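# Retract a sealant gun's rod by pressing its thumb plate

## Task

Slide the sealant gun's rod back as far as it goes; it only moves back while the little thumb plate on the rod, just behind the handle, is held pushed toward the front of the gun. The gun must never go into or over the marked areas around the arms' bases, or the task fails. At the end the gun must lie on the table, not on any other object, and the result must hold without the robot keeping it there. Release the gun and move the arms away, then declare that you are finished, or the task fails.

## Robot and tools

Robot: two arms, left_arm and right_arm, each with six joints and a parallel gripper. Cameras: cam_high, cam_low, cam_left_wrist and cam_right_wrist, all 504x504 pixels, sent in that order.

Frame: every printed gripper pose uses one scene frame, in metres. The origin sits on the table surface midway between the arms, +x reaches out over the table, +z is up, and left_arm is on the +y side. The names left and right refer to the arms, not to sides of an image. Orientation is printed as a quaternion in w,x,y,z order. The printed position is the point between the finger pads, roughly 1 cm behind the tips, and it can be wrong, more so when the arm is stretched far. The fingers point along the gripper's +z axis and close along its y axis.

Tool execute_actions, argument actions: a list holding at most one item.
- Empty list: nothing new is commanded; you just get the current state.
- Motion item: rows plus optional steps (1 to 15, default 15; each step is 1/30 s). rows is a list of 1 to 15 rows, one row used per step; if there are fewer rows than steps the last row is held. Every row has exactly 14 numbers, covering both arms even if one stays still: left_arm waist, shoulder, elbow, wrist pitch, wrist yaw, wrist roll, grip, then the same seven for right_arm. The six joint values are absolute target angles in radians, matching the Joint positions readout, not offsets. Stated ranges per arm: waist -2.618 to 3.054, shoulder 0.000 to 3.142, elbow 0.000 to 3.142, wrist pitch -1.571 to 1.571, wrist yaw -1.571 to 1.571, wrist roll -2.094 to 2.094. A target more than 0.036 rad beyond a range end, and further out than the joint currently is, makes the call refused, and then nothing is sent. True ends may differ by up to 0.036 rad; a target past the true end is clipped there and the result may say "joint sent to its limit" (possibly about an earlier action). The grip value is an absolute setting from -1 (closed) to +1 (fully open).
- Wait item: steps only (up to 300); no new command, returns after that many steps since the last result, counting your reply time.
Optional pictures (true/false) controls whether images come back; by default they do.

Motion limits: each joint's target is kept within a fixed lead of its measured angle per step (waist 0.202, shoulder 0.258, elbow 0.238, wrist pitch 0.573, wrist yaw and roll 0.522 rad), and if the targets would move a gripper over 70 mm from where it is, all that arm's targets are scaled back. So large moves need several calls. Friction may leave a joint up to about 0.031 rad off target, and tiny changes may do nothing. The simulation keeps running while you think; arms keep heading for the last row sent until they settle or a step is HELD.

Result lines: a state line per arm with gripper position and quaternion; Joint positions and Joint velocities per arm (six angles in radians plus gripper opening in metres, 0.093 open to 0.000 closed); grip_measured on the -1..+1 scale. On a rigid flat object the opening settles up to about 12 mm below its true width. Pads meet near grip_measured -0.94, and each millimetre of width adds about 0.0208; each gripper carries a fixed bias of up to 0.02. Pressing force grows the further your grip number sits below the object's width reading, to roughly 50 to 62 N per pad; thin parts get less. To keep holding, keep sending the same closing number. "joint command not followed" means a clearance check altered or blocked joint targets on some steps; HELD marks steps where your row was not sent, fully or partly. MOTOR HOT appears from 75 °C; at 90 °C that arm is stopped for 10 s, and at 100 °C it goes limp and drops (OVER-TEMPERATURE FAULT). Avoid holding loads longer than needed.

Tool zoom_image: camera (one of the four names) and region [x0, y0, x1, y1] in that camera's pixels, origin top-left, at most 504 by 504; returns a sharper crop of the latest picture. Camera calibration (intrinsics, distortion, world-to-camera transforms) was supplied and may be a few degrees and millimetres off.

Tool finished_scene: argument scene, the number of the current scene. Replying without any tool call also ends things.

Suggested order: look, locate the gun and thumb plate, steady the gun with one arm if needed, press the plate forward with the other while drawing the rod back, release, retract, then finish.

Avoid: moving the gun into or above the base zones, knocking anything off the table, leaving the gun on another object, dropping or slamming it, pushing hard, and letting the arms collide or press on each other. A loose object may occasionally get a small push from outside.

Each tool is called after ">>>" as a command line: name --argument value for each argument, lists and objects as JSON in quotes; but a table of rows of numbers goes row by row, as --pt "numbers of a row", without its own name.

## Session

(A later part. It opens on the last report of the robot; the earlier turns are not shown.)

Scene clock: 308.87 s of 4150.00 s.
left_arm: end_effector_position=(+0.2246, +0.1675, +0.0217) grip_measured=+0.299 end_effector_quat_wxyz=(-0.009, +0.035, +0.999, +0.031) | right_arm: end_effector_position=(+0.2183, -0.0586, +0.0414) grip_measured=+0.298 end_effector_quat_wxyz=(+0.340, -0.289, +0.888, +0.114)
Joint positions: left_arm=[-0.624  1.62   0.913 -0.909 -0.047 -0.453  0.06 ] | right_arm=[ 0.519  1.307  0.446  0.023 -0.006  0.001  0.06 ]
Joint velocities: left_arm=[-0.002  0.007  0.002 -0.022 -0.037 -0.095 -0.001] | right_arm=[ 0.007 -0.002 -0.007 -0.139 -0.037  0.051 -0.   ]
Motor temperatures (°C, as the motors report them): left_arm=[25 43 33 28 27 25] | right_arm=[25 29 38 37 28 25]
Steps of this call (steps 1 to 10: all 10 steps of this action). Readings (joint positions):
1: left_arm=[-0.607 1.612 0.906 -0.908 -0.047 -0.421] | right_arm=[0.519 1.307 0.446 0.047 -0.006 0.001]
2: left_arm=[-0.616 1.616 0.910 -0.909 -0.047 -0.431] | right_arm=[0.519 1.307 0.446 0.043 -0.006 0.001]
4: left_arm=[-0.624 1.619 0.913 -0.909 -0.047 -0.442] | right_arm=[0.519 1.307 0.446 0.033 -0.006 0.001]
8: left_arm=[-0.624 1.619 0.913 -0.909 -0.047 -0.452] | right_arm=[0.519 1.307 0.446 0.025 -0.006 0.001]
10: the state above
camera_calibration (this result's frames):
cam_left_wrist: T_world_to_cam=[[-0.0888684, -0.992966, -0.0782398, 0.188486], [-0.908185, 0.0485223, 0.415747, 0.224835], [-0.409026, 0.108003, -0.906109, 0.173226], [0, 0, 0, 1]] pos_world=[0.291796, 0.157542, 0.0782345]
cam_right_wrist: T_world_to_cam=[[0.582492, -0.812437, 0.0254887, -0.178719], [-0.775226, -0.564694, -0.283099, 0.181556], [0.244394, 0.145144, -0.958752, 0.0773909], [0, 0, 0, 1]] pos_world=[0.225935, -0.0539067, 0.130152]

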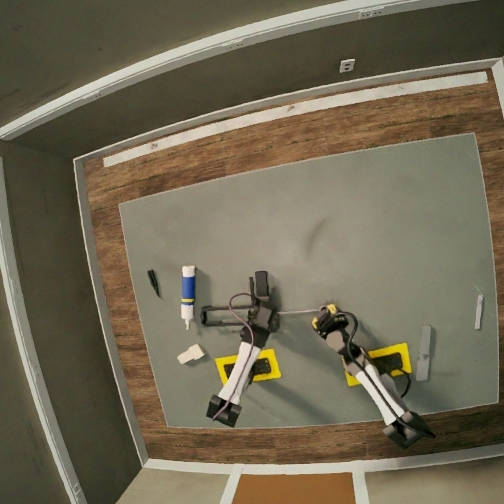

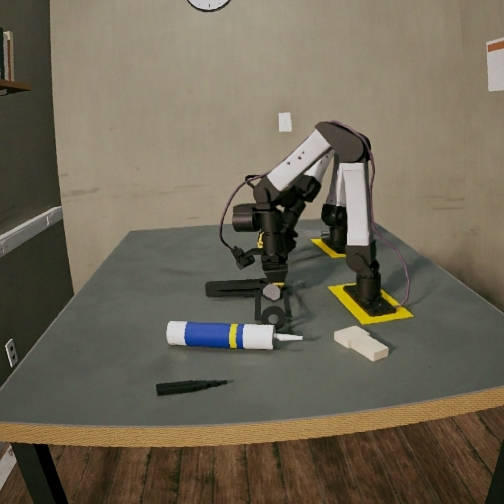

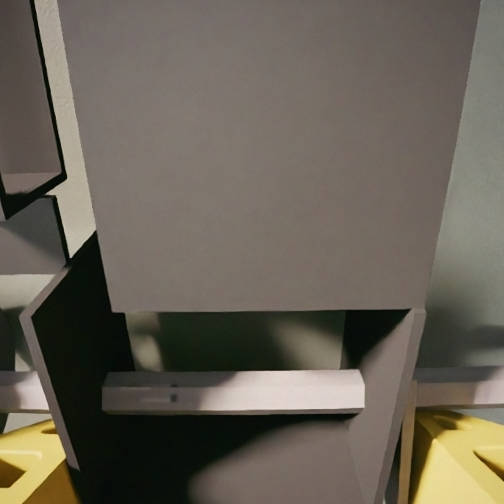

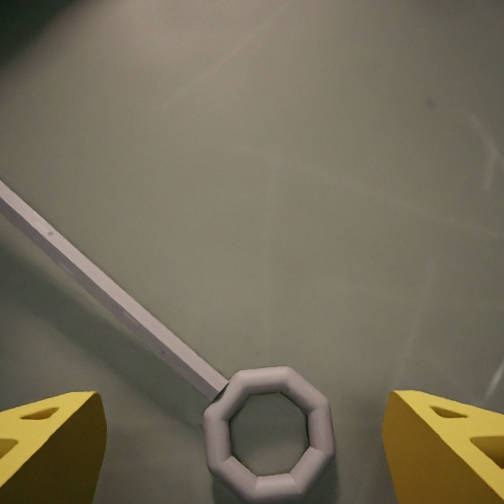

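>>> execute_actions --actions '[{"rows":[[-0.64,1.636,1.0,-0.96,0,-0.47,0.5,0.47,1.34,0.42,0.02,0,0,0.3],[-0.64,1.636,1.06,-1.02,0,-0.47,0.5,0.47,1.38,0.42,0.04,0,0,0.3],[-0.64,1.636,1.12,-1.08,0,-0.47,0.5,0.47,1.41,0.42,0.06,0,0,0.3],[-0.64,1.636,1.19,-1.16,0,-0.47,0.5,0.47,1.445,0.42,0.08,0,0,0.3]],"steps":15}]'

>>> execute_actions --actions '[{"rows":[[-0.64,1.636,1.19,-1.16,0,-0.47,-1,0.47,1.445,0.42,0.08,0,0,-0.6]],"steps":15}]'

Scene clock: 322.00 s of 4150.00 s.
left_arm: end_effector_position=(+0.2492, +0.1442, +0.0814) grip_measured=+0.497 end_effector_quat_wxyz=(-0.004, +0.033, +0.999, +0.007) | right_arm: end_effector_position=(+0.2251, -0.0704, +0.0117) grip_measured=+0.298 end_effector_quat_wxyz=(+0.309, -0.274, +0.906, +0.095)
Joint positions: left_arm=[-0.629  1.635  1.182 -1.132 -0.009 -0.46   0.069] | right_arm=[ 0.478  1.434  0.446  0.076 -0.004  0.001  0.06 ]
Joint velocities: left_arm=[-0.002 -0.007 -0.002 -0.125 -0.066 -0.051 -0.001] | right_arm=[-0.002 -0.012  0.012  0.022  0.007 -0.022  0.   ]
Motor temperatures (°C, as the motors report them): left_arm=[25 41 34 28 27 25] | right_arm=[25 30 38 38 28 25]
Steps of this call (steps 1 to 15: the robot went on to your last target; steps 16 to 90: nothing new was sent; then 9.63 s passed at rest; steps 91 to 105: all 15 steps of this action). Readings (joint positions):
91: left_arm=[-0.624 1.622 0.922 -0.920 -0.042 -0.456] | right_arm=[0.513 1.308 0.446 0.020 -0.009 0.001]
92: left_arm=[-0.625 1.628 0.948 -0.946 -0.035 -0.457] | right_arm=[0.500 1.318 0.446 0.027 -0.009 0.001]
94: left_arm=[-0.626 1.641 1.042 -1.020 -0.031 -0.459] | right_arm=[0.482 1.366 0.446 0.051 -0.006 0.001]
98: left_arm=[-0.629 1.636 1.178 -1.072 -0.017 -0.460] | right_arm=[0.478 1.434 0.446 0.060 -0.004 0.001]
105: the state above
camera_calibration (this result's frames):
cam_left_wrist: T_world_to_cam=[[-0.0853917, -0.995876, -0.0306455, 0.167928], [-0.911763, 0.0657034, 0.405427, 0.222744], [-0.401741, 0.0625616, -0.913614, 0.245264], [0, 0, 0, 1]] pos_world=[0.315962, 0.137256, 0.138916]
cam_right_wrist: T_world_to_cam=[[0.548611, -0.835621, 0.0276264, -0.185567], [-0.813898, -0.541326, -0.211035, 0.181224], [0.1913, 0.093291, -0.977088, 0.0574412], [0, 0, 0, 1]] pos_world=[0.238314, -0.0623213, 0.0994963]

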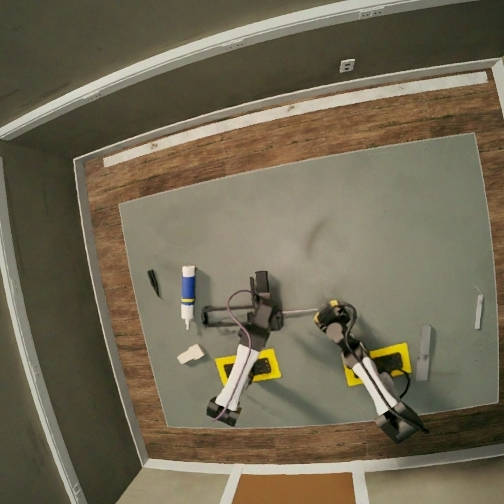

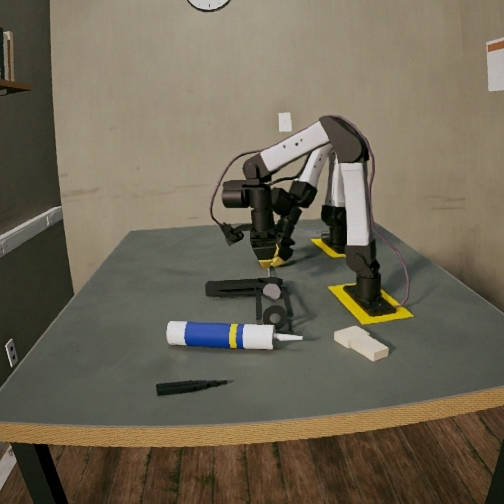

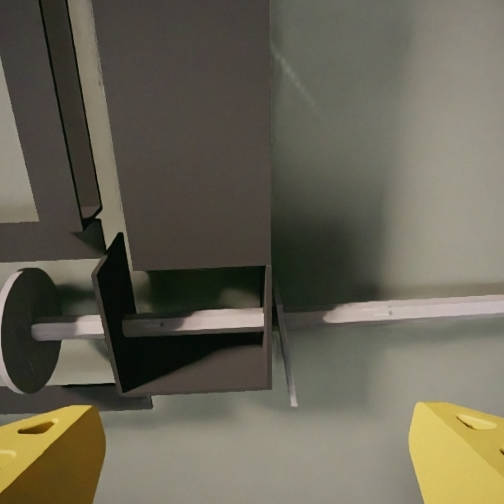

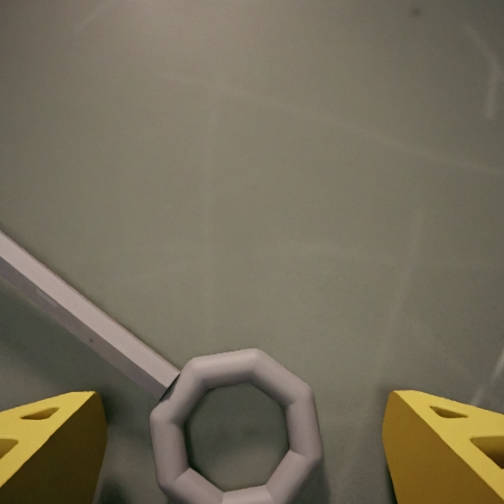

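Scene clock: 322.50 s of 4150.00 s.
left_arm: end_effector_position=(+0.2459, +0.1458, +0.0814) grip_measured=-1.000 end_effector_quat_wxyz=(-0.011, +0.033, +0.999, +0.010) | right_arm: end_effector_position=(+0.2283, -0.0672, +0.0164) grip_measured=-0.598 end_effector_quat_wxyz=(+0.320, -0.276, +0.901, +0.100)
Joint positions: left_arm=[-0.629  1.635  1.182 -1.147 -0.007 -0.461  0.   ] | right_arm=[ 0.478  1.429  0.446  0.096 -0.008 -0.004  0.016]
Joint velocities: left_arm=[-0.007 -0.002  0.012 -0.007  0.051 -0.081  0.   ] | right_arm=[ 0.007 -0.002 -0.007  0.095 -0.007 -0.022  0.   ]
Motor temperatures (°C, as the motors report them): left_arm=[25 41 34 28 27 25] | right_arm=[25 30 38 38 28 25]
Steps of this call (steps 1 to 15: all 15 steps of this action). Readings (joint positions):
1: left_arm=[-0.629 1.635 1.182 -1.135 -0.008 -0.461] | right_arm=[0.478 1.434 0.446 0.077 -0.004 0.001]
2: left_arm=[-0.629 1.635 1.182 -1.138 -0.008 -0.461] | right_arm=[0.478 1.434 0.446 0.077 -0.005 0.001]
4: left_arm=[-0.629 1.635 1.182 -1.142 -0.008 -0.461] | right_arm=[0.479 1.429 0.446 0.090 -0.021 -0.004]
8: left_arm=[-0.629 1.635 1.182 -1.145 -0.007 -0.461] | right_arm=[0.478 1.429 0.446 0.096 -0.013 -0.004]
15: the state above
camera_calibration (this result's frames):
cam_left_wrist: T_world_to_cam=[[-0.0854303, -0.995707, -0.0356198, 0.169627], [-0.90618, 0.0627884, 0.418205, 0.21766], [-0.414174, 0.0680053, -0.907654, 0.245708], [0, 0, 0, 1]] pos_world=[0.313496, 0.138522, 0.138033]
cam_right_wrist: T_world_to_cam=[[0.553865, -0.832147, 0.0276687, -0.185756], [-0.805238, -0.543813, -0.236346, 0.184807], [0.211721, 0.108624, -0.971275, 0.057466], [0, 0, 0, 1]] pos_world=[0.23953, -0.0603185, 0.104633]

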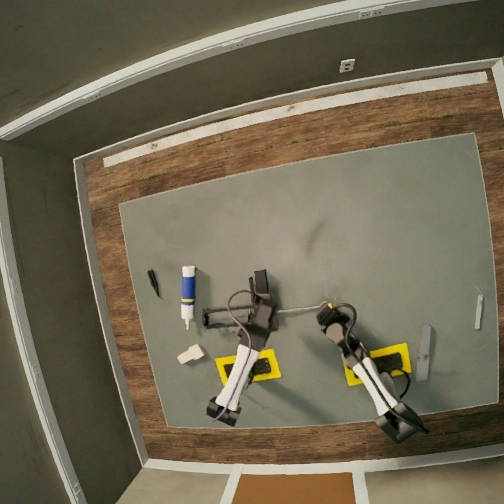

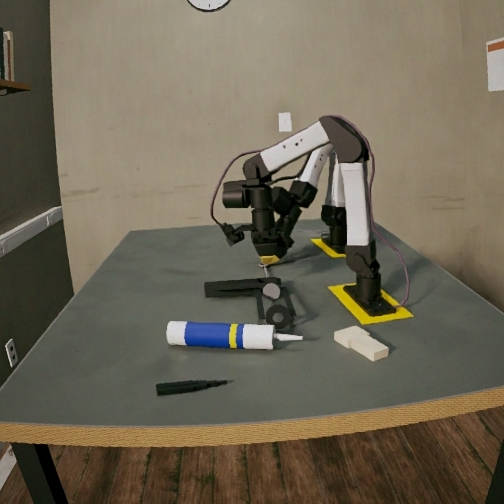

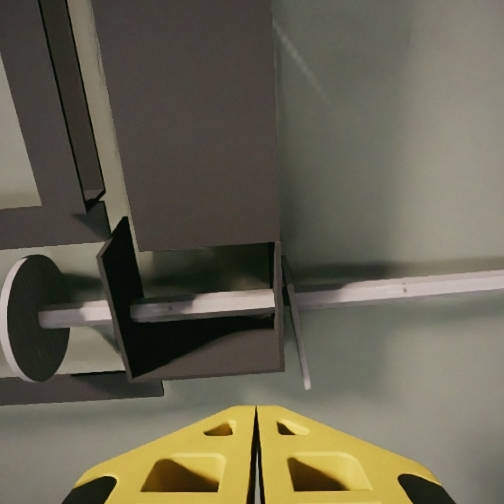

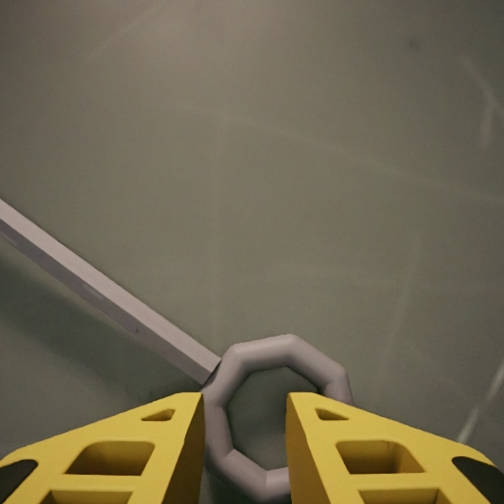

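>>> execute_actions --actions '[{"rows":[[-0.68,1.65,1.19,-1.16,0,-0.5,-1,0.49,1.40,0.42,0.06,0,0,0.3],[-0.72,1.665,1.19,-1.16,0,-0.54,-1,0.50,1.36,0.42,0.04,0,0,0.3],[-0.73,1.67,1.19,-1.16,0,-0.55,-1,0.515,1.36,0.42,0.04,0,0,0.3],[-0.73,1.67,1.19,-1.16,0,-0.55,-1,0.515,1.36,0.42,0.04,0,0,0.3],[-0.73,1.67,1.19,-1.16,0,-0.55,-1,0.515,1.36,0.42,0.04,0,0,0.3],[-0.73,1.67,1.19,-1.16,0,-0.55,-1,0.515,1.36,0.42,0.04,0,0,0.3],[-0.73,1.67,1.19,-1.16,0,-0.55,-1,0.515,1.36,0.42,0.04,0,0,0.3],[-0.73,1.67,1.15,-1.12,0,-0.55,-1,0.515,1.39,0.42,0.05,0,0,0.3],[-0.73,1.67,1.11,-1.08,0,-0.55,-1,0.515,1.42,0.42,0.07,0,0,0.3],[-0.73,1.67,1.07,-1.04,0,-0.55,-1,0.515,1.455,0.42,0.08,0,0,0.3]],"steps":15}]'

>>> execute_actions --actions '[{"rows":[[-0.73,1.67,1.07,-1.04,0,-0.55,-1,0.515,1.455,0.42,0.08,0,0,0.3]],"steps":8}]'

Scene clock: 340.30 s of 4150.00 s.
left_arm: end_effector_position=(+0.2173, +0.1313, +0.0500) grip_measured=-1.000 end_effector_quat_wxyz=(-0.039, +0.044, +0.998, +0.026) | right_arm: end_effector_position=(+0.2231, -0.0615, +0.0150) grip_measured=+0.298 end_effector_quat_wxyz=(+0.317, -0.287, +0.898, +0.099)
Joint positions: left_arm=[-0.729  1.667  1.083 -1.081 -0.001 -0.537  0.   ] | right_arm=[ 0.507  1.432  0.446  0.093  0.001 -0.005  0.06 ]
Joint velocities: left_arm=[ 0.002  0.002 -0.051  0.095 -0.051 -0.081  0.   ] | right_arm=[ 0.002  0.002 -0.022  0.066  0.051  0.066 -0.001]
Motor temperatures (°C, as the motors report them): left_arm=[25 41 35 28 27 25] | right_arm=[25 30 38 38 28 25]
Steps of this call (steps 1 to 15: the robot went on to your last target; steps 16 to 90: nothing new was sent; then 14.30 s passed at rest; steps 91 to 105: all 15 steps of this action). Readings (joint positions):
91: left_arm=[-0.633 1.635 1.182 -1.148 -0.008 -0.466] | right_arm=[0.478 1.426 0.446 0.093 -0.007 -0.004]
92: left_arm=[-0.648 1.637 1.182 -1.148 -0.010 -0.478] | right_arm=[0.480 1.416 0.446 0.084 -0.006 -0.004]
94: left_arm=[-0.694 1.647 1.182 -1.148 -0.008 -0.500] | right_arm=[0.495 1.386 0.446 0.071 -0.004 -0.004]
98: left_arm=[-0.729 1.662 1.180 -1.145 -0.001 -0.524] | right_arm=[0.507 1.368 0.446 0.070 -0.004 -0.004]
105: the state above
camera_calibration (this result's frames):
cam_left_wrist: T_world_to_cam=[[-0.110621, -0.99181, -0.063842, 0.15803], [-0.880511, 0.0680108, 0.469121, 0.196962], [-0.460937, 0.108108, -0.880824, 0.20985], [0, 0, 0, 1]] pos_world=[0.287637, 0.120653, 0.10253]
cam_right_wrist: T_world_to_cam=[[0.573008, -0.818801, 0.035032, -0.181648], [-0.792688, -0.564575, -0.230001, 0.179311], [0.208103, 0.104023, -0.97256, 0.0570606], [0, 0, 0, 1]] pos_world=[0.234349, -0.0534351, 0.1031]

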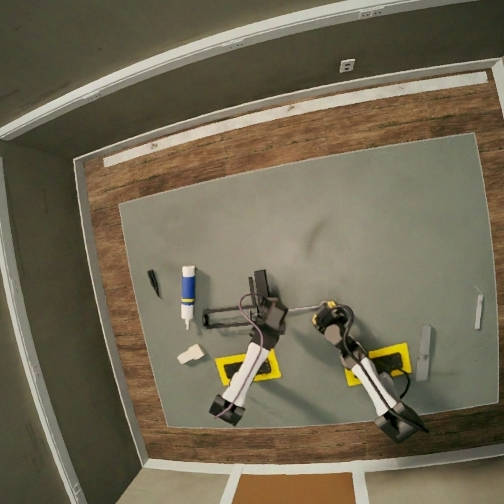

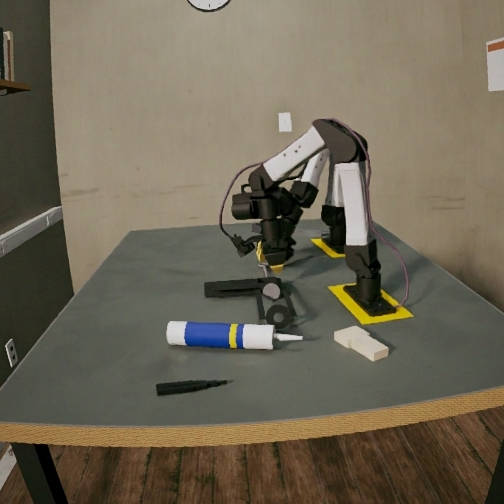

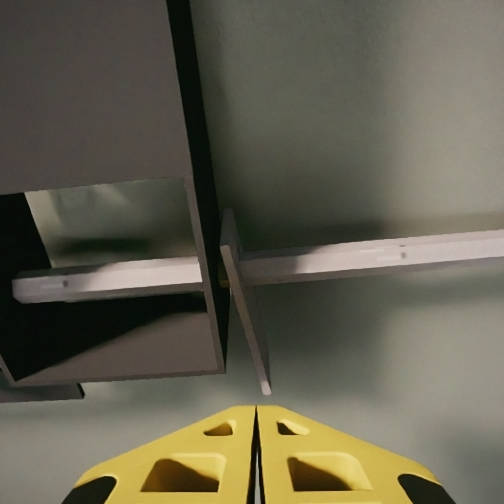

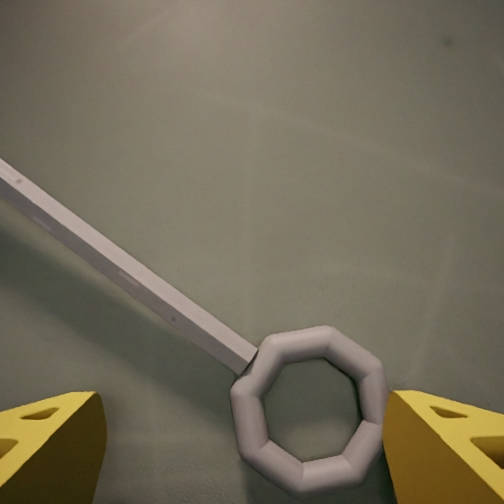

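Scene clock: 340.57 s of 4150.00 s.
left_arm: end_effector_position=(+0.2220, +0.1279, +0.0495) grip_measured=-1.000 end_effector_quat_wxyz=(-0.029, +0.043, +0.998, +0.020) | right_arm: end_effector_position=(+0.2232, -0.0614, +0.0150) grip_measured=+0.298 end_effector_quat_wxyz=(+0.317, -0.287, +0.898, +0.099)
Joint positions: left_arm=[-0.729  1.667  1.083 -1.057 -0.001 -0.54   0.   ] | right_arm=[ 0.507  1.432  0.446  0.093  0.001 -0.005  0.06 ]
Joint velocities: left_arm=[-0.007 -0.007 -0.002  0.051  0.066 -0.066  0.   ] | right_arm=[-0.012  0.002 -0.002  0.066 -0.022 -0.066 -0.002]
Motor temperatures (°C, as the motors report them): left_arm=[25 41 35 28 27 25] | right_arm=[25 30 38 38 28 25]
Steps of this call (steps 1 to 8: all 8 steps of this action). Readings (joint positions):
1: left_arm=[-0.729 1.667 1.083 -1.077 -0.001 -0.538] | right_arm=[0.507 1.432 0.446 0.093 0.001 -0.005]
2: left_arm=[-0.729 1.667 1.083 -1.072 -0.001 -0.538] | right_arm=[0.507 1.432 0.446 0.093 0.001 -0.005]
4: left_arm=[-0.729 1.667 1.083 -1.064 -0.001 -0.539] | right_arm=[0.507 1.432 0.446 0.093 0.001 -0.005]
8: the state above
camera_calibration (this result's frames):
cam_left_wrist: T_world_to_cam=[[-0.106843, -0.992906, -0.0521702, 0.153869], [-0.889715, 0.0720528, 0.450794, 0.203993], [-0.443837, 0.0945807, -0.891102, 0.210412], [0, 0, 0, 1]] pos_world=[0.291324, 0.118178, 0.103567]
cam_right_wrist: T_world_to_cam=[[0.572997, -0.818809, 0.0350303, -0.181648], [-0.792617, -0.564524, -0.230372, 0.179387], [0.208406, 0.104237, -0.972472, 0.0570447], [0, 0, 0, 1]] pos_world=[0.234381, -0.0534129, 0.103163]

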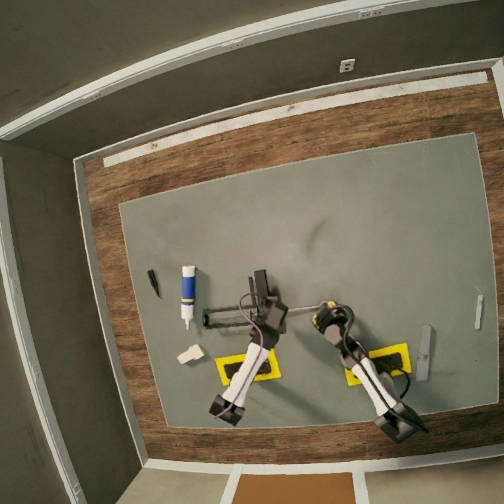

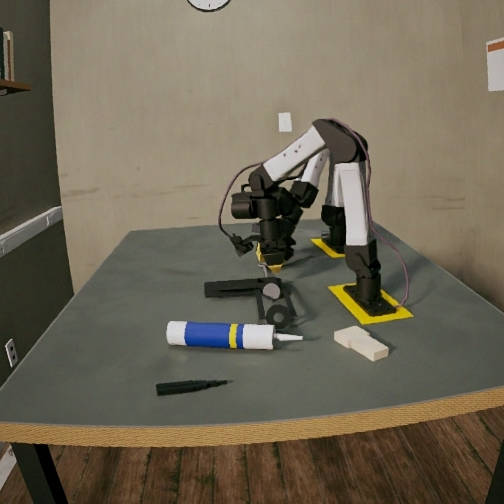

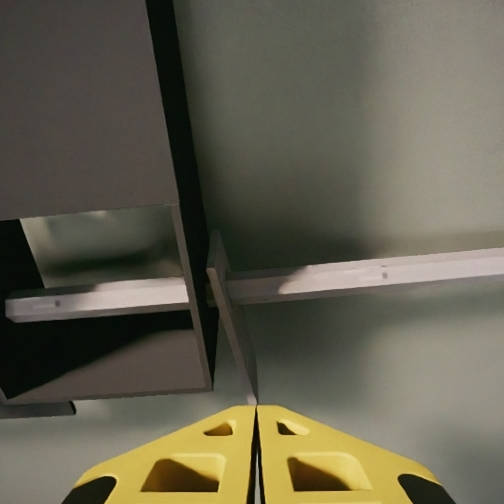

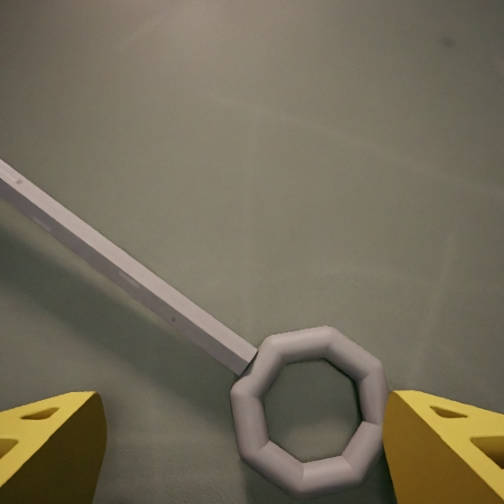

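>>> execute_actions --actions '[{"rows":[[-0.77,1.69,1.09,-1.04,0,-0.59,-1,0.48,1.455,0.42,0.08,0,0,0.3],[-0.82,1.72,1.12,-1.04,0,-0.64,-1,0.44,1.455,0.42,0.08,0,0,0.3]],"steps":15}]'

Scene clock: 347.67 s of 4150.00 s.
left_arm: end_effector_position=(+0.2092, +0.1075, +0.0402) grip_measured=-1.000 end_effector_quat_wxyz=(-0.037, +0.044, +0.998, +0.030) | right_arm: end_effector_position=(+0.2337, -0.0773, +0.0150) grip_measured=+0.298 end_effector_quat_wxyz=(+0.320, -0.261, +0.906, +0.090)
Joint positions: left_arm=[-0.818  1.714  1.094 -1.048 -0.    -0.627  0.   ] | right_arm=[ 0.447  1.432  0.446  0.093 -0.    -0.005  0.06 ]
Joint velocities: left_arm=[ 0.007 -0.022  0.017 -0.022  0.022 -0.125  0.   ] | right_arm=[ 0.007 -0.012  0.012 -0.022 -0.051 -0.037 -0.   ]
Motor temperatures (°C, as the motors report them): left_arm=[25 41 34 28 27 25] | right_arm=[25 29 38 38 28 25]
Steps of this call (steps 1 to 15: the robot went on to your last target; steps 16 to 90: nothing new was sent; then 3.60 s passed at rest; steps 91 to 105: all 15 steps of this action). Readings (joint positions):
91: left_arm=[-0.732 1.668 1.083 -1.053 -0.002 -0.547] | right_arm=[0.505 1.432 0.446 0.093 0.000 -0.005]
92: left_arm=[-0.745 1.674 1.086 -1.053 -0.005 -0.563] | right_arm=[0.494 1.432 0.446 0.093 -0.003 -0.005]
94: left_arm=[-0.788 1.696 1.094 -1.050 -0.005 -0.587] | right_arm=[0.461 1.432 0.446 0.093 -0.002 -0.005]
98: left_arm=[-0.818 1.714 1.094 -1.048 -0.000 -0.613] | right_arm=[0.447 1.432 0.446 0.093 -0.000 -0.005]
105: the state above
camera_calibration (this result's frames):
cam_left_wrist: T_world_to_cam=[[-0.110362, -0.991314, -0.0715369, 0.133043], [-0.881948, 0.0644923, 0.466913, 0.19681], [-0.458244, 0.114621, -0.881405, 0.198839], [0, 0, 0, 1]] pos_world=[0.279376, 0.0964034, 0.0928818]
cam_right_wrist: T_world_to_cam=[[0.523587, -0.851288, 0.0341395, -0.191594], [-0.824723, -0.516487, -0.230376, 0.189974], [0.213749, 0.092466, -0.972503, 0.0543514], [0, 0, 0, 1]] pos_world=[0.245375, -0.0700082, 0.103163]

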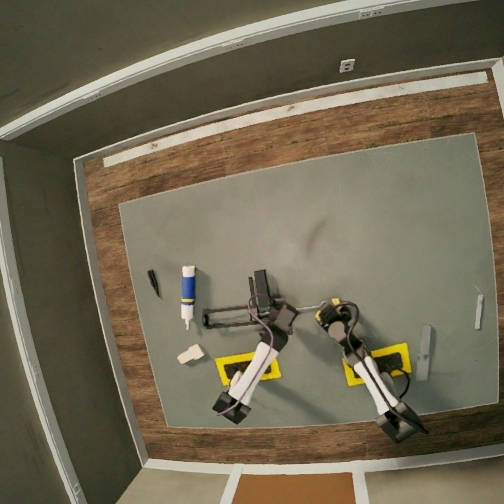

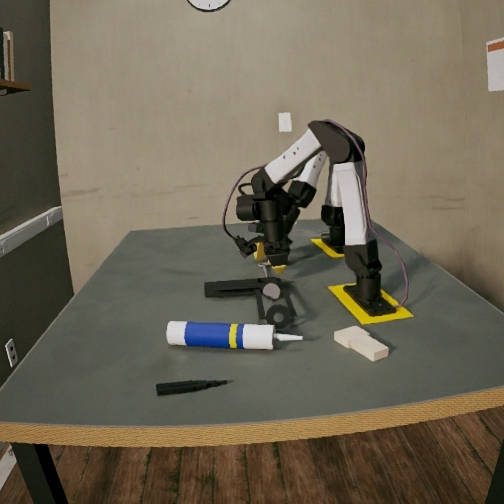

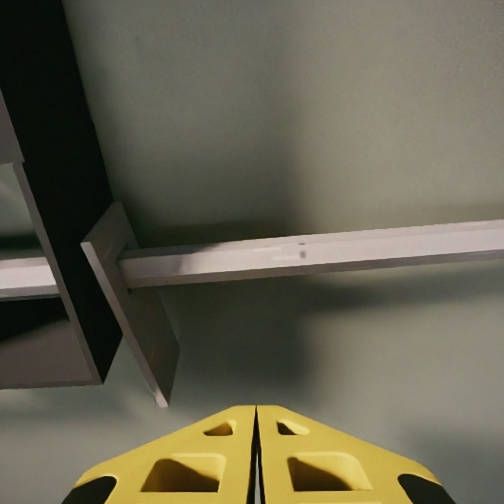

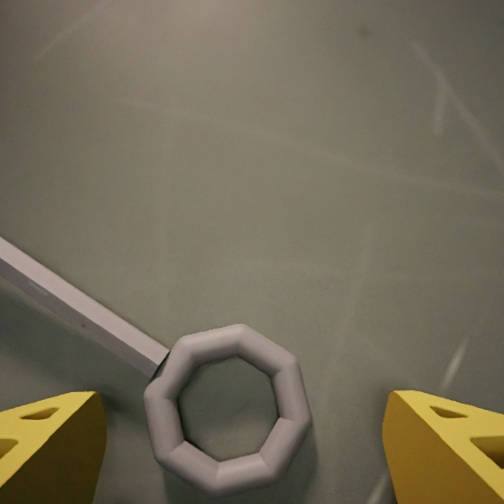

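>>> execute_actions --actions '[{"rows":[[-0.82,1.70,1.10,-1.0,0,-0.64,-1,0.45,1.46,0.49,0.08,0,0,0.3],[-0.82,1.71,1.08,-0.97,0,-0.64,-1,0.45,1.47,0.49,0.08,0,0,0.3],[-0.82,1.72,1.06,-0.94,0,-0.64,-1,0.45,1.48,0.49,0.08,0,0,0.3],[-0.82,1.735,1.045,-0.91,0,-0.64,-1,0.45,1.48,0.49,0.08,0,0,0.3]],"steps":15}]'

>>> execute_actions --actions '[{"rows":[[-0.82,1.735,1.045,-0.91,0,-0.64,-1,0.45,1.48,0.49,0.08,0,0,-0.6]],"steps":15}]'

Scene clock: 354.80 s of 4150.00 s.
left_arm: end_effector_position=(+0.2222, +0.0962, +0.0286) grip_measured=-1.000 end_effector_quat_wxyz=(-0.008, +0.042, +0.999, +0.007) | right_arm: end_effector_position=(+0.2384, -0.0744, +0.0139) grip_measured=+0.298 end_effector_quat_wxyz=(+0.316, -0.261, +0.908, +0.089)
Joint positions: left_arm=[-0.818  1.727  1.064 -0.929 -0.    -0.631  0.   ] | right_arm=[ 0.447  1.462  0.471  0.09  -0.    -0.005  0.06 ]
Joint velocities: left_arm=[ 0.007 -0.007 -0.002  0.066 -0.022  0.037  0.   ] | right_arm=[-0.002 -0.007  0.007 -0.022 -0.022 -0.007  0.001]
Motor temperatures (°C, as the motors report them): left_arm=[25 41 35 28 27 25] | right_arm=[25 29 38 38 28 25]
Steps of this call (steps 1 to 15: the robot went on to your last target; steps 16 to 90: nothing new was sent; then 3.63 s passed at rest; steps 91 to 105: all 15 steps of this action). Readings (joint positions):
91: left_arm=[-0.818 1.714 1.094 -1.045 -0.000 -0.631] | right_arm=[0.447 1.433 0.449 0.091 -0.000 -0.005]
92: left_arm=[-0.818 1.714 1.094 -1.036 -0.000 -0.631] | right_arm=[0.447 1.439 0.455 0.089 -0.000 -0.005]
94: left_arm=[-0.818 1.714 1.087 -1.001 -0.000 -0.631] | right_arm=[0.447 1.453 0.468 0.090 -0.000 -0.005]
98: left_arm=[-0.818 1.724 1.067 -0.953 -0.000 -0.631] | right_arm=[0.447 1.462 0.471 0.090 -0.000 -0.005]
105: the state above
camera_calibration (this result's frames):
cam_left_wrist: T_world_to_cam=[[-0.103731, -0.994181, -0.0290542, 0.120048], [-0.907126, 0.0825882, 0.412676, 0.219836], [-0.407875, 0.0691633, -0.910415, 0.189807], [0, 0, 0, 1]] pos_world=[0.28929, 0.0880661, 0.0855701]
cam_right_wrist: T_world_to_cam=[[0.523819, -0.851144, 0.0341694, -0.191579], [-0.826265, -0.517443, -0.222573, 0.195276], [0.207122, 0.0883551, -0.974317, 0.0532645], [0, 0, 0, 1]] pos_world=[0.25067, -0.0667228, 0.101906]

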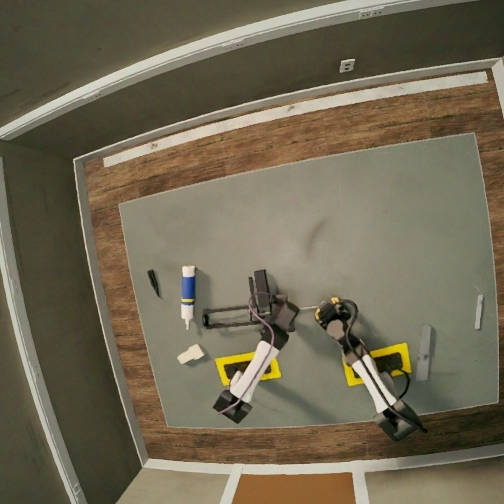

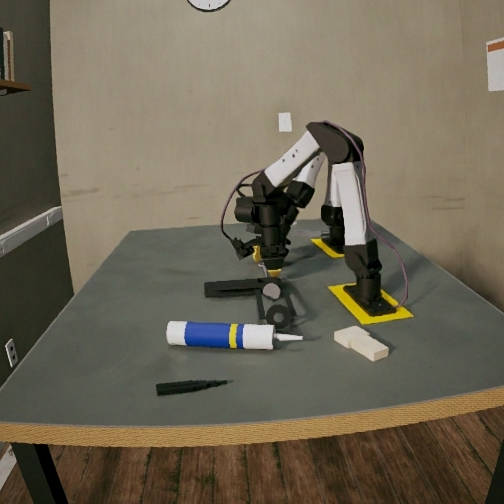

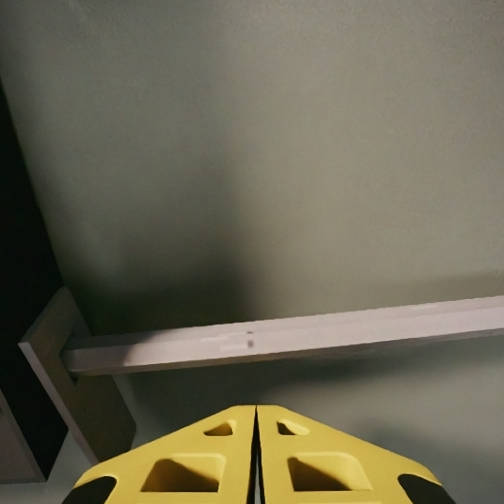

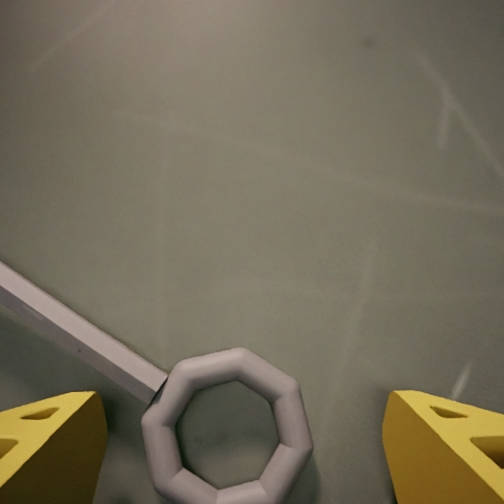

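Scene clock: 355.30 s of 4150.00 s.
left_arm: end_effector_position=(+0.2233, +0.0952, +0.0285) grip_measured=-1.000 end_effector_quat_wxyz=(-0.006, +0.042, +0.999, +0.005) | right_arm: end_effector_position=(+0.2402, -0.0711, +0.0167) grip_measured=-0.598 end_effector_quat_wxyz=(+0.321, -0.262, +0.905, +0.095)
Joint positions: left_arm=[-0.818  1.727  1.064 -0.923 -0.    -0.631  0.   ] | right_arm=[ 0.449  1.462  0.476  0.097 -0.007 -0.004  0.016]
Joint velocities: left_arm=[-0.012  0.022  0.007 -0.022  0.022  0.022  0.   ] | right_arm=[-0.002 -0.012 -0.032 -0.022 -0.037  0.007 -0.   ]
Motor temperatures (°C, as the motors report them): left_arm=[25 41 35 28 27 25] | right_arm=[25 29 38 38 28 25]
Steps of this call (steps 1 to 15: all 15 steps of this action). Readings (joint positions):
1: left_arm=[-0.818 1.727 1.064 -0.928 -0.000 -0.631] | right_arm=[0.447 1.462 0.471 0.090 -0.000 -0.005]
2: left_arm=[-0.818 1.727 1.064 -0.927 -0.000 -0.631] | right_arm=[0.447 1.462 0.471 0.090 -0.003 -0.004]
4: left_arm=[-0.818 1.727 1.064 -0.925 -0.000 -0.631] | right_arm=[0.449 1.462 0.475 0.099 -0.014 -0.004]
8: left_arm=[-0.818 1.727 1.064 -0.924 -0.000 -0.631] | right_arm=[0.449 1.462 0.476 0.097 -0.010 -0.004]
15: the state above
camera_calibration (this result's frames):
cam_left_wrist: T_world_to_cam=[[-0.103606, -0.99429, -0.0255514, 0.119081], [-0.909017, 0.0842313, 0.408158, 0.221335], [-0.403675, 0.0655142, -0.912554, 0.189776], [0, 0, 0, 1]] pos_world=[0.290143, 0.0873247, 0.0858842]
cam_right_wrist: T_world_to_cam=[[0.528805, -0.848273, 0.0282594, -0.19071], [-0.821344, -0.519842, -0.234859, 0.197911], [0.213915, 0.100984, -0.971619, 0.0545887], [0, 0, 0, 1]] pos_world=[0.251724, -0.0644044, 0.10491]

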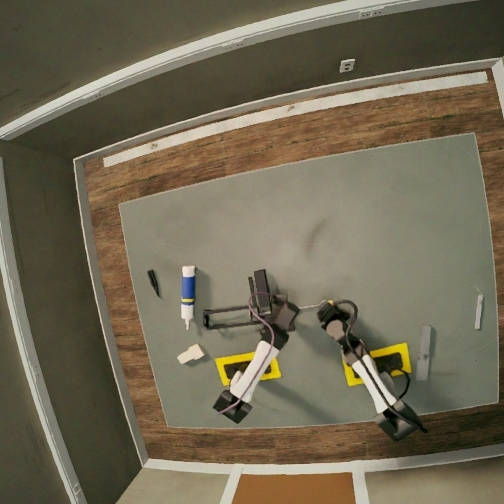

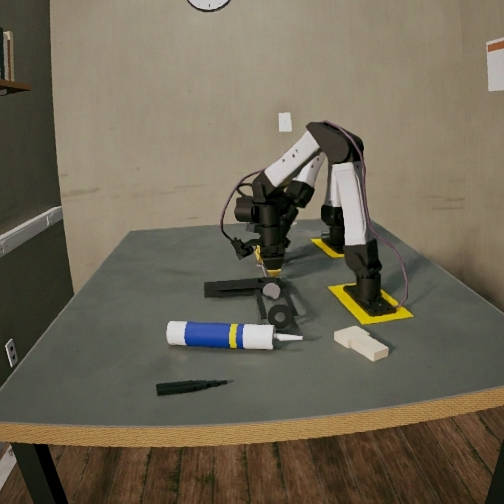

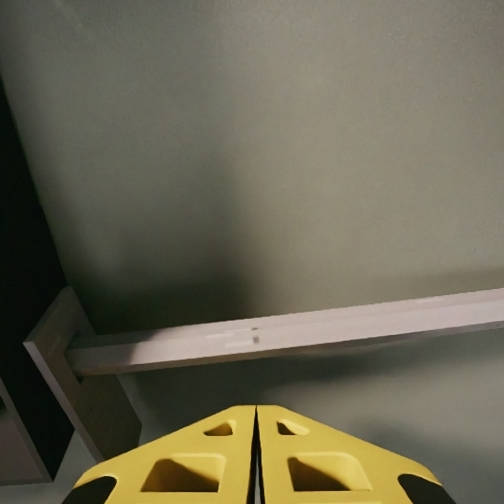

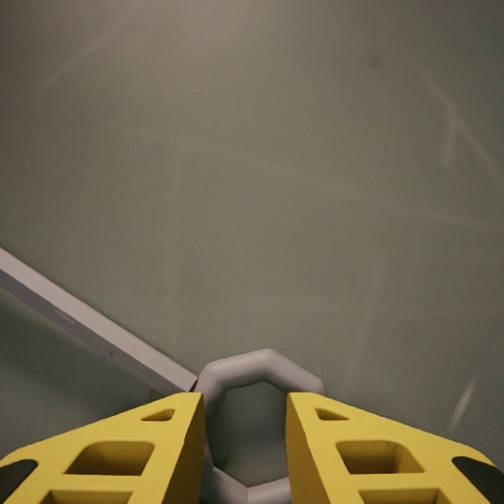

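>>> execute_actions --actions '[{"rows":[[-0.82,1.735,1.045,-0.91,0,-0.64,-1,0.45,1.48,0.49,0.08,0,0,0.1],[-0.82,1.735,1.045,-0.91,0,-0.64,-1,0.45,1.48,0.49,0.08,0,0,0.1],[-0.82,1.735,1.045,-0.91,0,-0.64,-1,0.45,1.48,0.49,0.08,0,0,0.1],[-0.82,1.735,1.045,-0.91,0,-0.64,-1,0.45,1.48,0.49,0.08,0,0,0.1],[-0.82,1.735,1.045,-0.91,0,-0.64,-1,0.45,1.48,0.49,0.08,0,0,0.1],[-0.82,1.735,1.045,-0.91,0,-0.64,-1,0.45,1.48,0.49,0.08,0,0,0.1],[-0.82,1.735,1.045,-0.91,0,-0.64,-1,0.45,1.52,0.49,0.07,0,0,0.1]],"steps":15}]'

>>> execute_actions --actions '[{"rows":[[-0.82,1.735,1.045,-0.91,0,-0.64,-1,0.45,1.52,0.49,0.07,0,0,0.0],[-0.82,1.735,1.045,-0.91,0,-0.64,-1,0.45,1.52,0.49,0.07,0,0,-0.08],[-0.82,1.735,1.045,-0.91,0,-0.64,-1,0.45,1.52,0.49,0.07,0,0,-0.15],[-0.82,1.735,1.045,-0.91,0,-0.64,-1,0.45,1.52,0.49,0.07,0,0,-0.22],[-0.82,1.735,1.045,-0.91,0,-0.64,-1,0.45,1.52,0.49,0.07,0,0,-0.3],[-0.82,1.735,1.045,-0.91,0,-0.64,-1,0.45,1.52,0.49,0.07,0,0,-0.38],[-0.82,1.735,1.045,-0.91,0,-0.64,-1,0.45,1.52,0.49,0.07,0,0,-0.46],[-0.82,1.735,1.045,-0.91,0,-0.64,-1,0.45,1.52,0.49,0.07,0,0,-0.55]],"steps":15}]'

Scene clock: 371.83 s of 4150.00 s.
left_arm: end_effector_position=(+0.2234, +0.0952, +0.0285) grip_measured=-1.000 end_effector_quat_wxyz=(-0.006, +0.042, +0.999, +0.005) | right_arm: end_effector_position=(+0.2388, -0.0723, +0.0081) grip_measured=+0.098 end_effector_quat_wxyz=(+0.309, -0.263, +0.909, +0.090)
Joint positions: left_arm=[-0.818  1.727  1.064 -0.923 -0.    -0.631  0.   ] | right_arm=[ 0.449  1.494  0.479  0.1   -0.005 -0.005  0.05 ]
Joint velocities: left_arm=[ 0.032  0.002 -0.007 -0.037 -0.007 -0.007  0.   ] | right_arm=[ 0.007 -0.002  0.007 -0.051 -0.007  0.007 -0.001]
Motor temperatures (°C, as the motors report them): left_arm=[25 41 34 28 27 25] | right_arm=[25 29 40 38 28 25]
Steps of this call (steps 1 to 15: the robot went on to your last target; steps 16 to 90: nothing new was sent; then 13.03 s passed at rest; steps 91 to 105: all 15 steps of this action). Readings (joint positions):
91: left_arm=[-0.818 1.727 1.064 -0.923 -0.000 -0.631] | right_arm=[0.449 1.462 0.476 0.097 -0.007 -0.004]
92: left_arm=[-0.818 1.727 1.064 -0.923 -0.000 -0.631] | right_arm=[0.449 1.462 0.476 0.097 -0.007 -0.004]
94: left_arm=[-0.818 1.727 1.064 -0.923 -0.000 -0.631] | right_arm=[0.449 1.462 0.476 0.097 -0.007 -0.004]
98: left_arm=[-0.818 1.727 1.064 -0.923 -0.000 -0.631] | right_arm=[0.449 1.477 0.476 0.100 -0.007 -0.004]
105: the state above
camera_calibration (this result's frames):
cam_left_wrist: T_world_to_cam=[[-0.103598, -0.994297, -0.0253325, 0.119021], [-0.909135, 0.0843334, 0.407875, 0.221429], [-0.403412, 0.0652858, -0.912686, 0.189774], [0, 0, 0, 1]] pos_world=[0.290196, 0.0872785, 0.085904]
cam_right_wrist: T_world_to_cam=[[0.528951, -0.848114, 0.0302185, -0.190825], [-0.826512, -0.522905, -0.208441, 0.194895], [0.192583, 0.0852788, -0.977568, 0.0506046], [0, 0, 0, 1]] pos_world=[0.252275, -0.0642457, 0.0958599]

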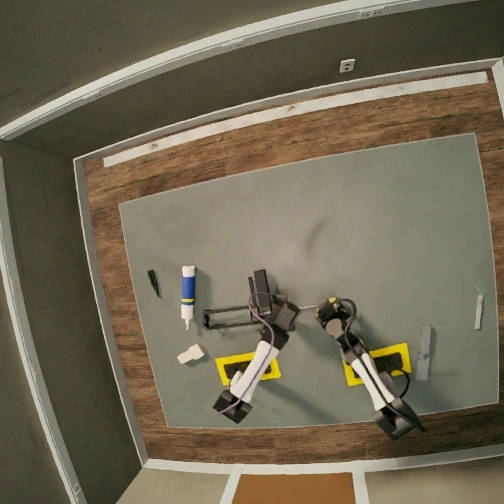

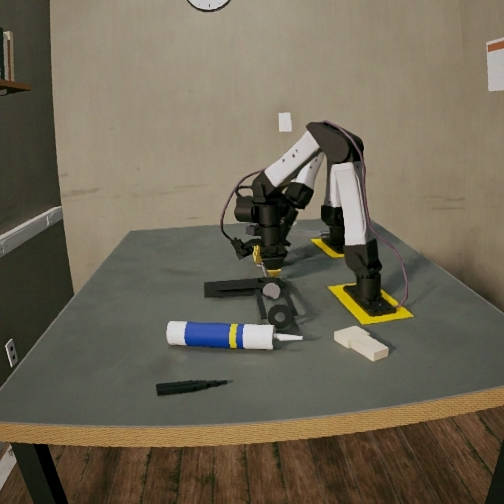

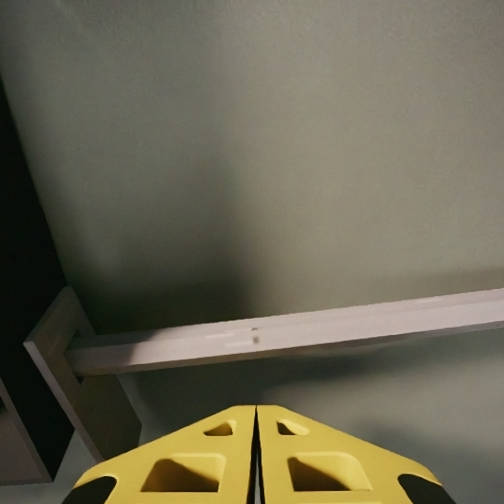

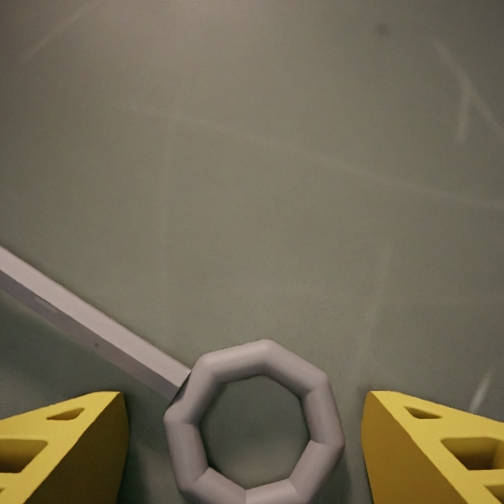

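Scene clock: 372.33 s of 4150.00 s.
left_arm: end_effector_position=(+0.2234, +0.0952, +0.0285) grip_measured=-1.000 end_effector_quat_wxyz=(-0.006, +0.042, +0.999, +0.005) | right_arm: end_effector_position=(+0.2395, -0.0737, +0.0079) grip_measured=-0.358 end_effector_quat_wxyz=(+0.310, -0.263, +0.910, +0.086)
Joint positions: left_arm=[-0.818  1.727  1.064 -0.923 -0.    -0.631  0.   ] | right_arm=[ 0.449  1.494  0.479  0.099  0.004 -0.007  0.028]
Joint velocities: left_arm=[ 0.007 -0.007 -0.002 -0.007  0.066  0.022  0.   ] | right_arm=[-0.002 -0.007 -0.017 -0.022 -0.007 -0.051  0.   ]
Motor temperatures (°C, as the motors report them): left_arm=[25 41 34 28 27 25] | right_arm=[25 29 40 38 28 25]
Steps of this call (steps 1 to 15: all 15 steps of this action). Readings (joint positions):
1: left_arm=[-0.818 1.727 1.064 -0.923 -0.000 -0.631] | right_arm=[0.449 1.494 0.479 0.100 -0.004 -0.005]
2: left_arm=[-0.818 1.727 1.064 -0.923 -0.000 -0.631] | right_arm=[0.449 1.494 0.479 0.100 -0.002 -0.005]
4: left_arm=[-0.818 1.727 1.064 -0.923 -0.000 -0.631] | right_arm=[0.449 1.494 0.479 0.099 0.003 -0.005]
8: left_arm=[-0.818 1.727 1.064 -0.923 -0.000 -0.631] | right_arm=[0.449 1.494 0.479 0.099 0.004 -0.007]
15: the state above
camera_calibration (this result's frames):
cam_left_wrist: T_world_to_cam=[[-0.103598, -0.994297, -0.0253325, 0.119021], [-0.909135, 0.0843334, 0.407875, 0.221429], [-0.403412, 0.0652858, -0.912686, 0.189774], [0, 0, 0, 1]] pos_world=[0.290196, 0.0872785, 0.085904]
cam_right_wrist: T_world_to_cam=[[0.525368, -0.849997, 0.038637, -0.191711], [-0.827842, -0.521113, -0.207648, 0.195162], [0.196635, 0.0771065, -0.97744, 0.0489048], [0, 0, 0, 1]] pos_world=[0.252666, -0.0650229, 0.0957338]

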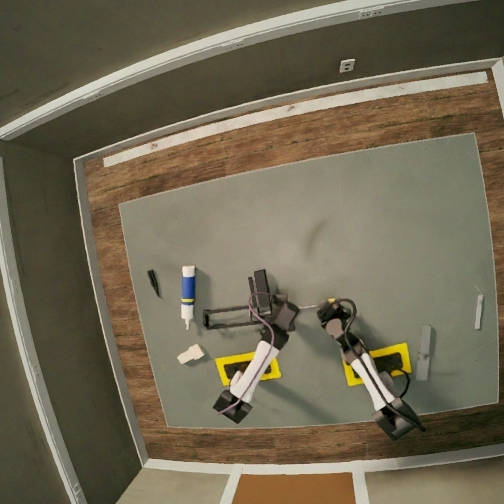

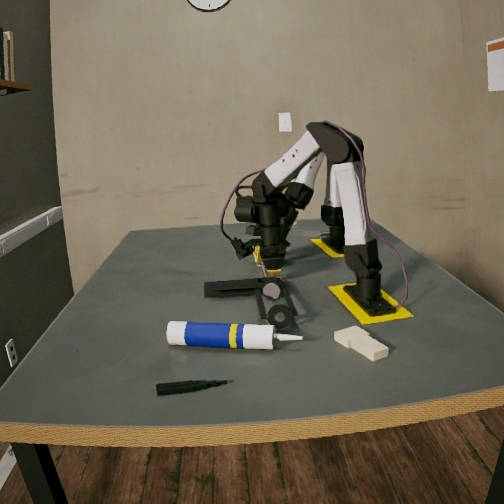

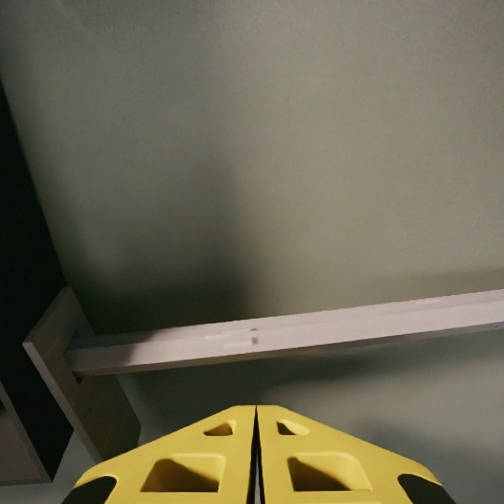

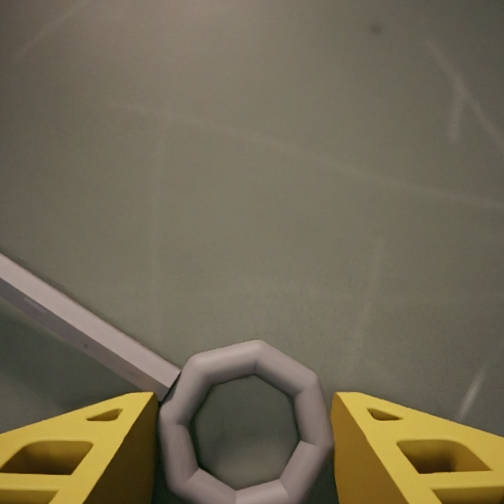

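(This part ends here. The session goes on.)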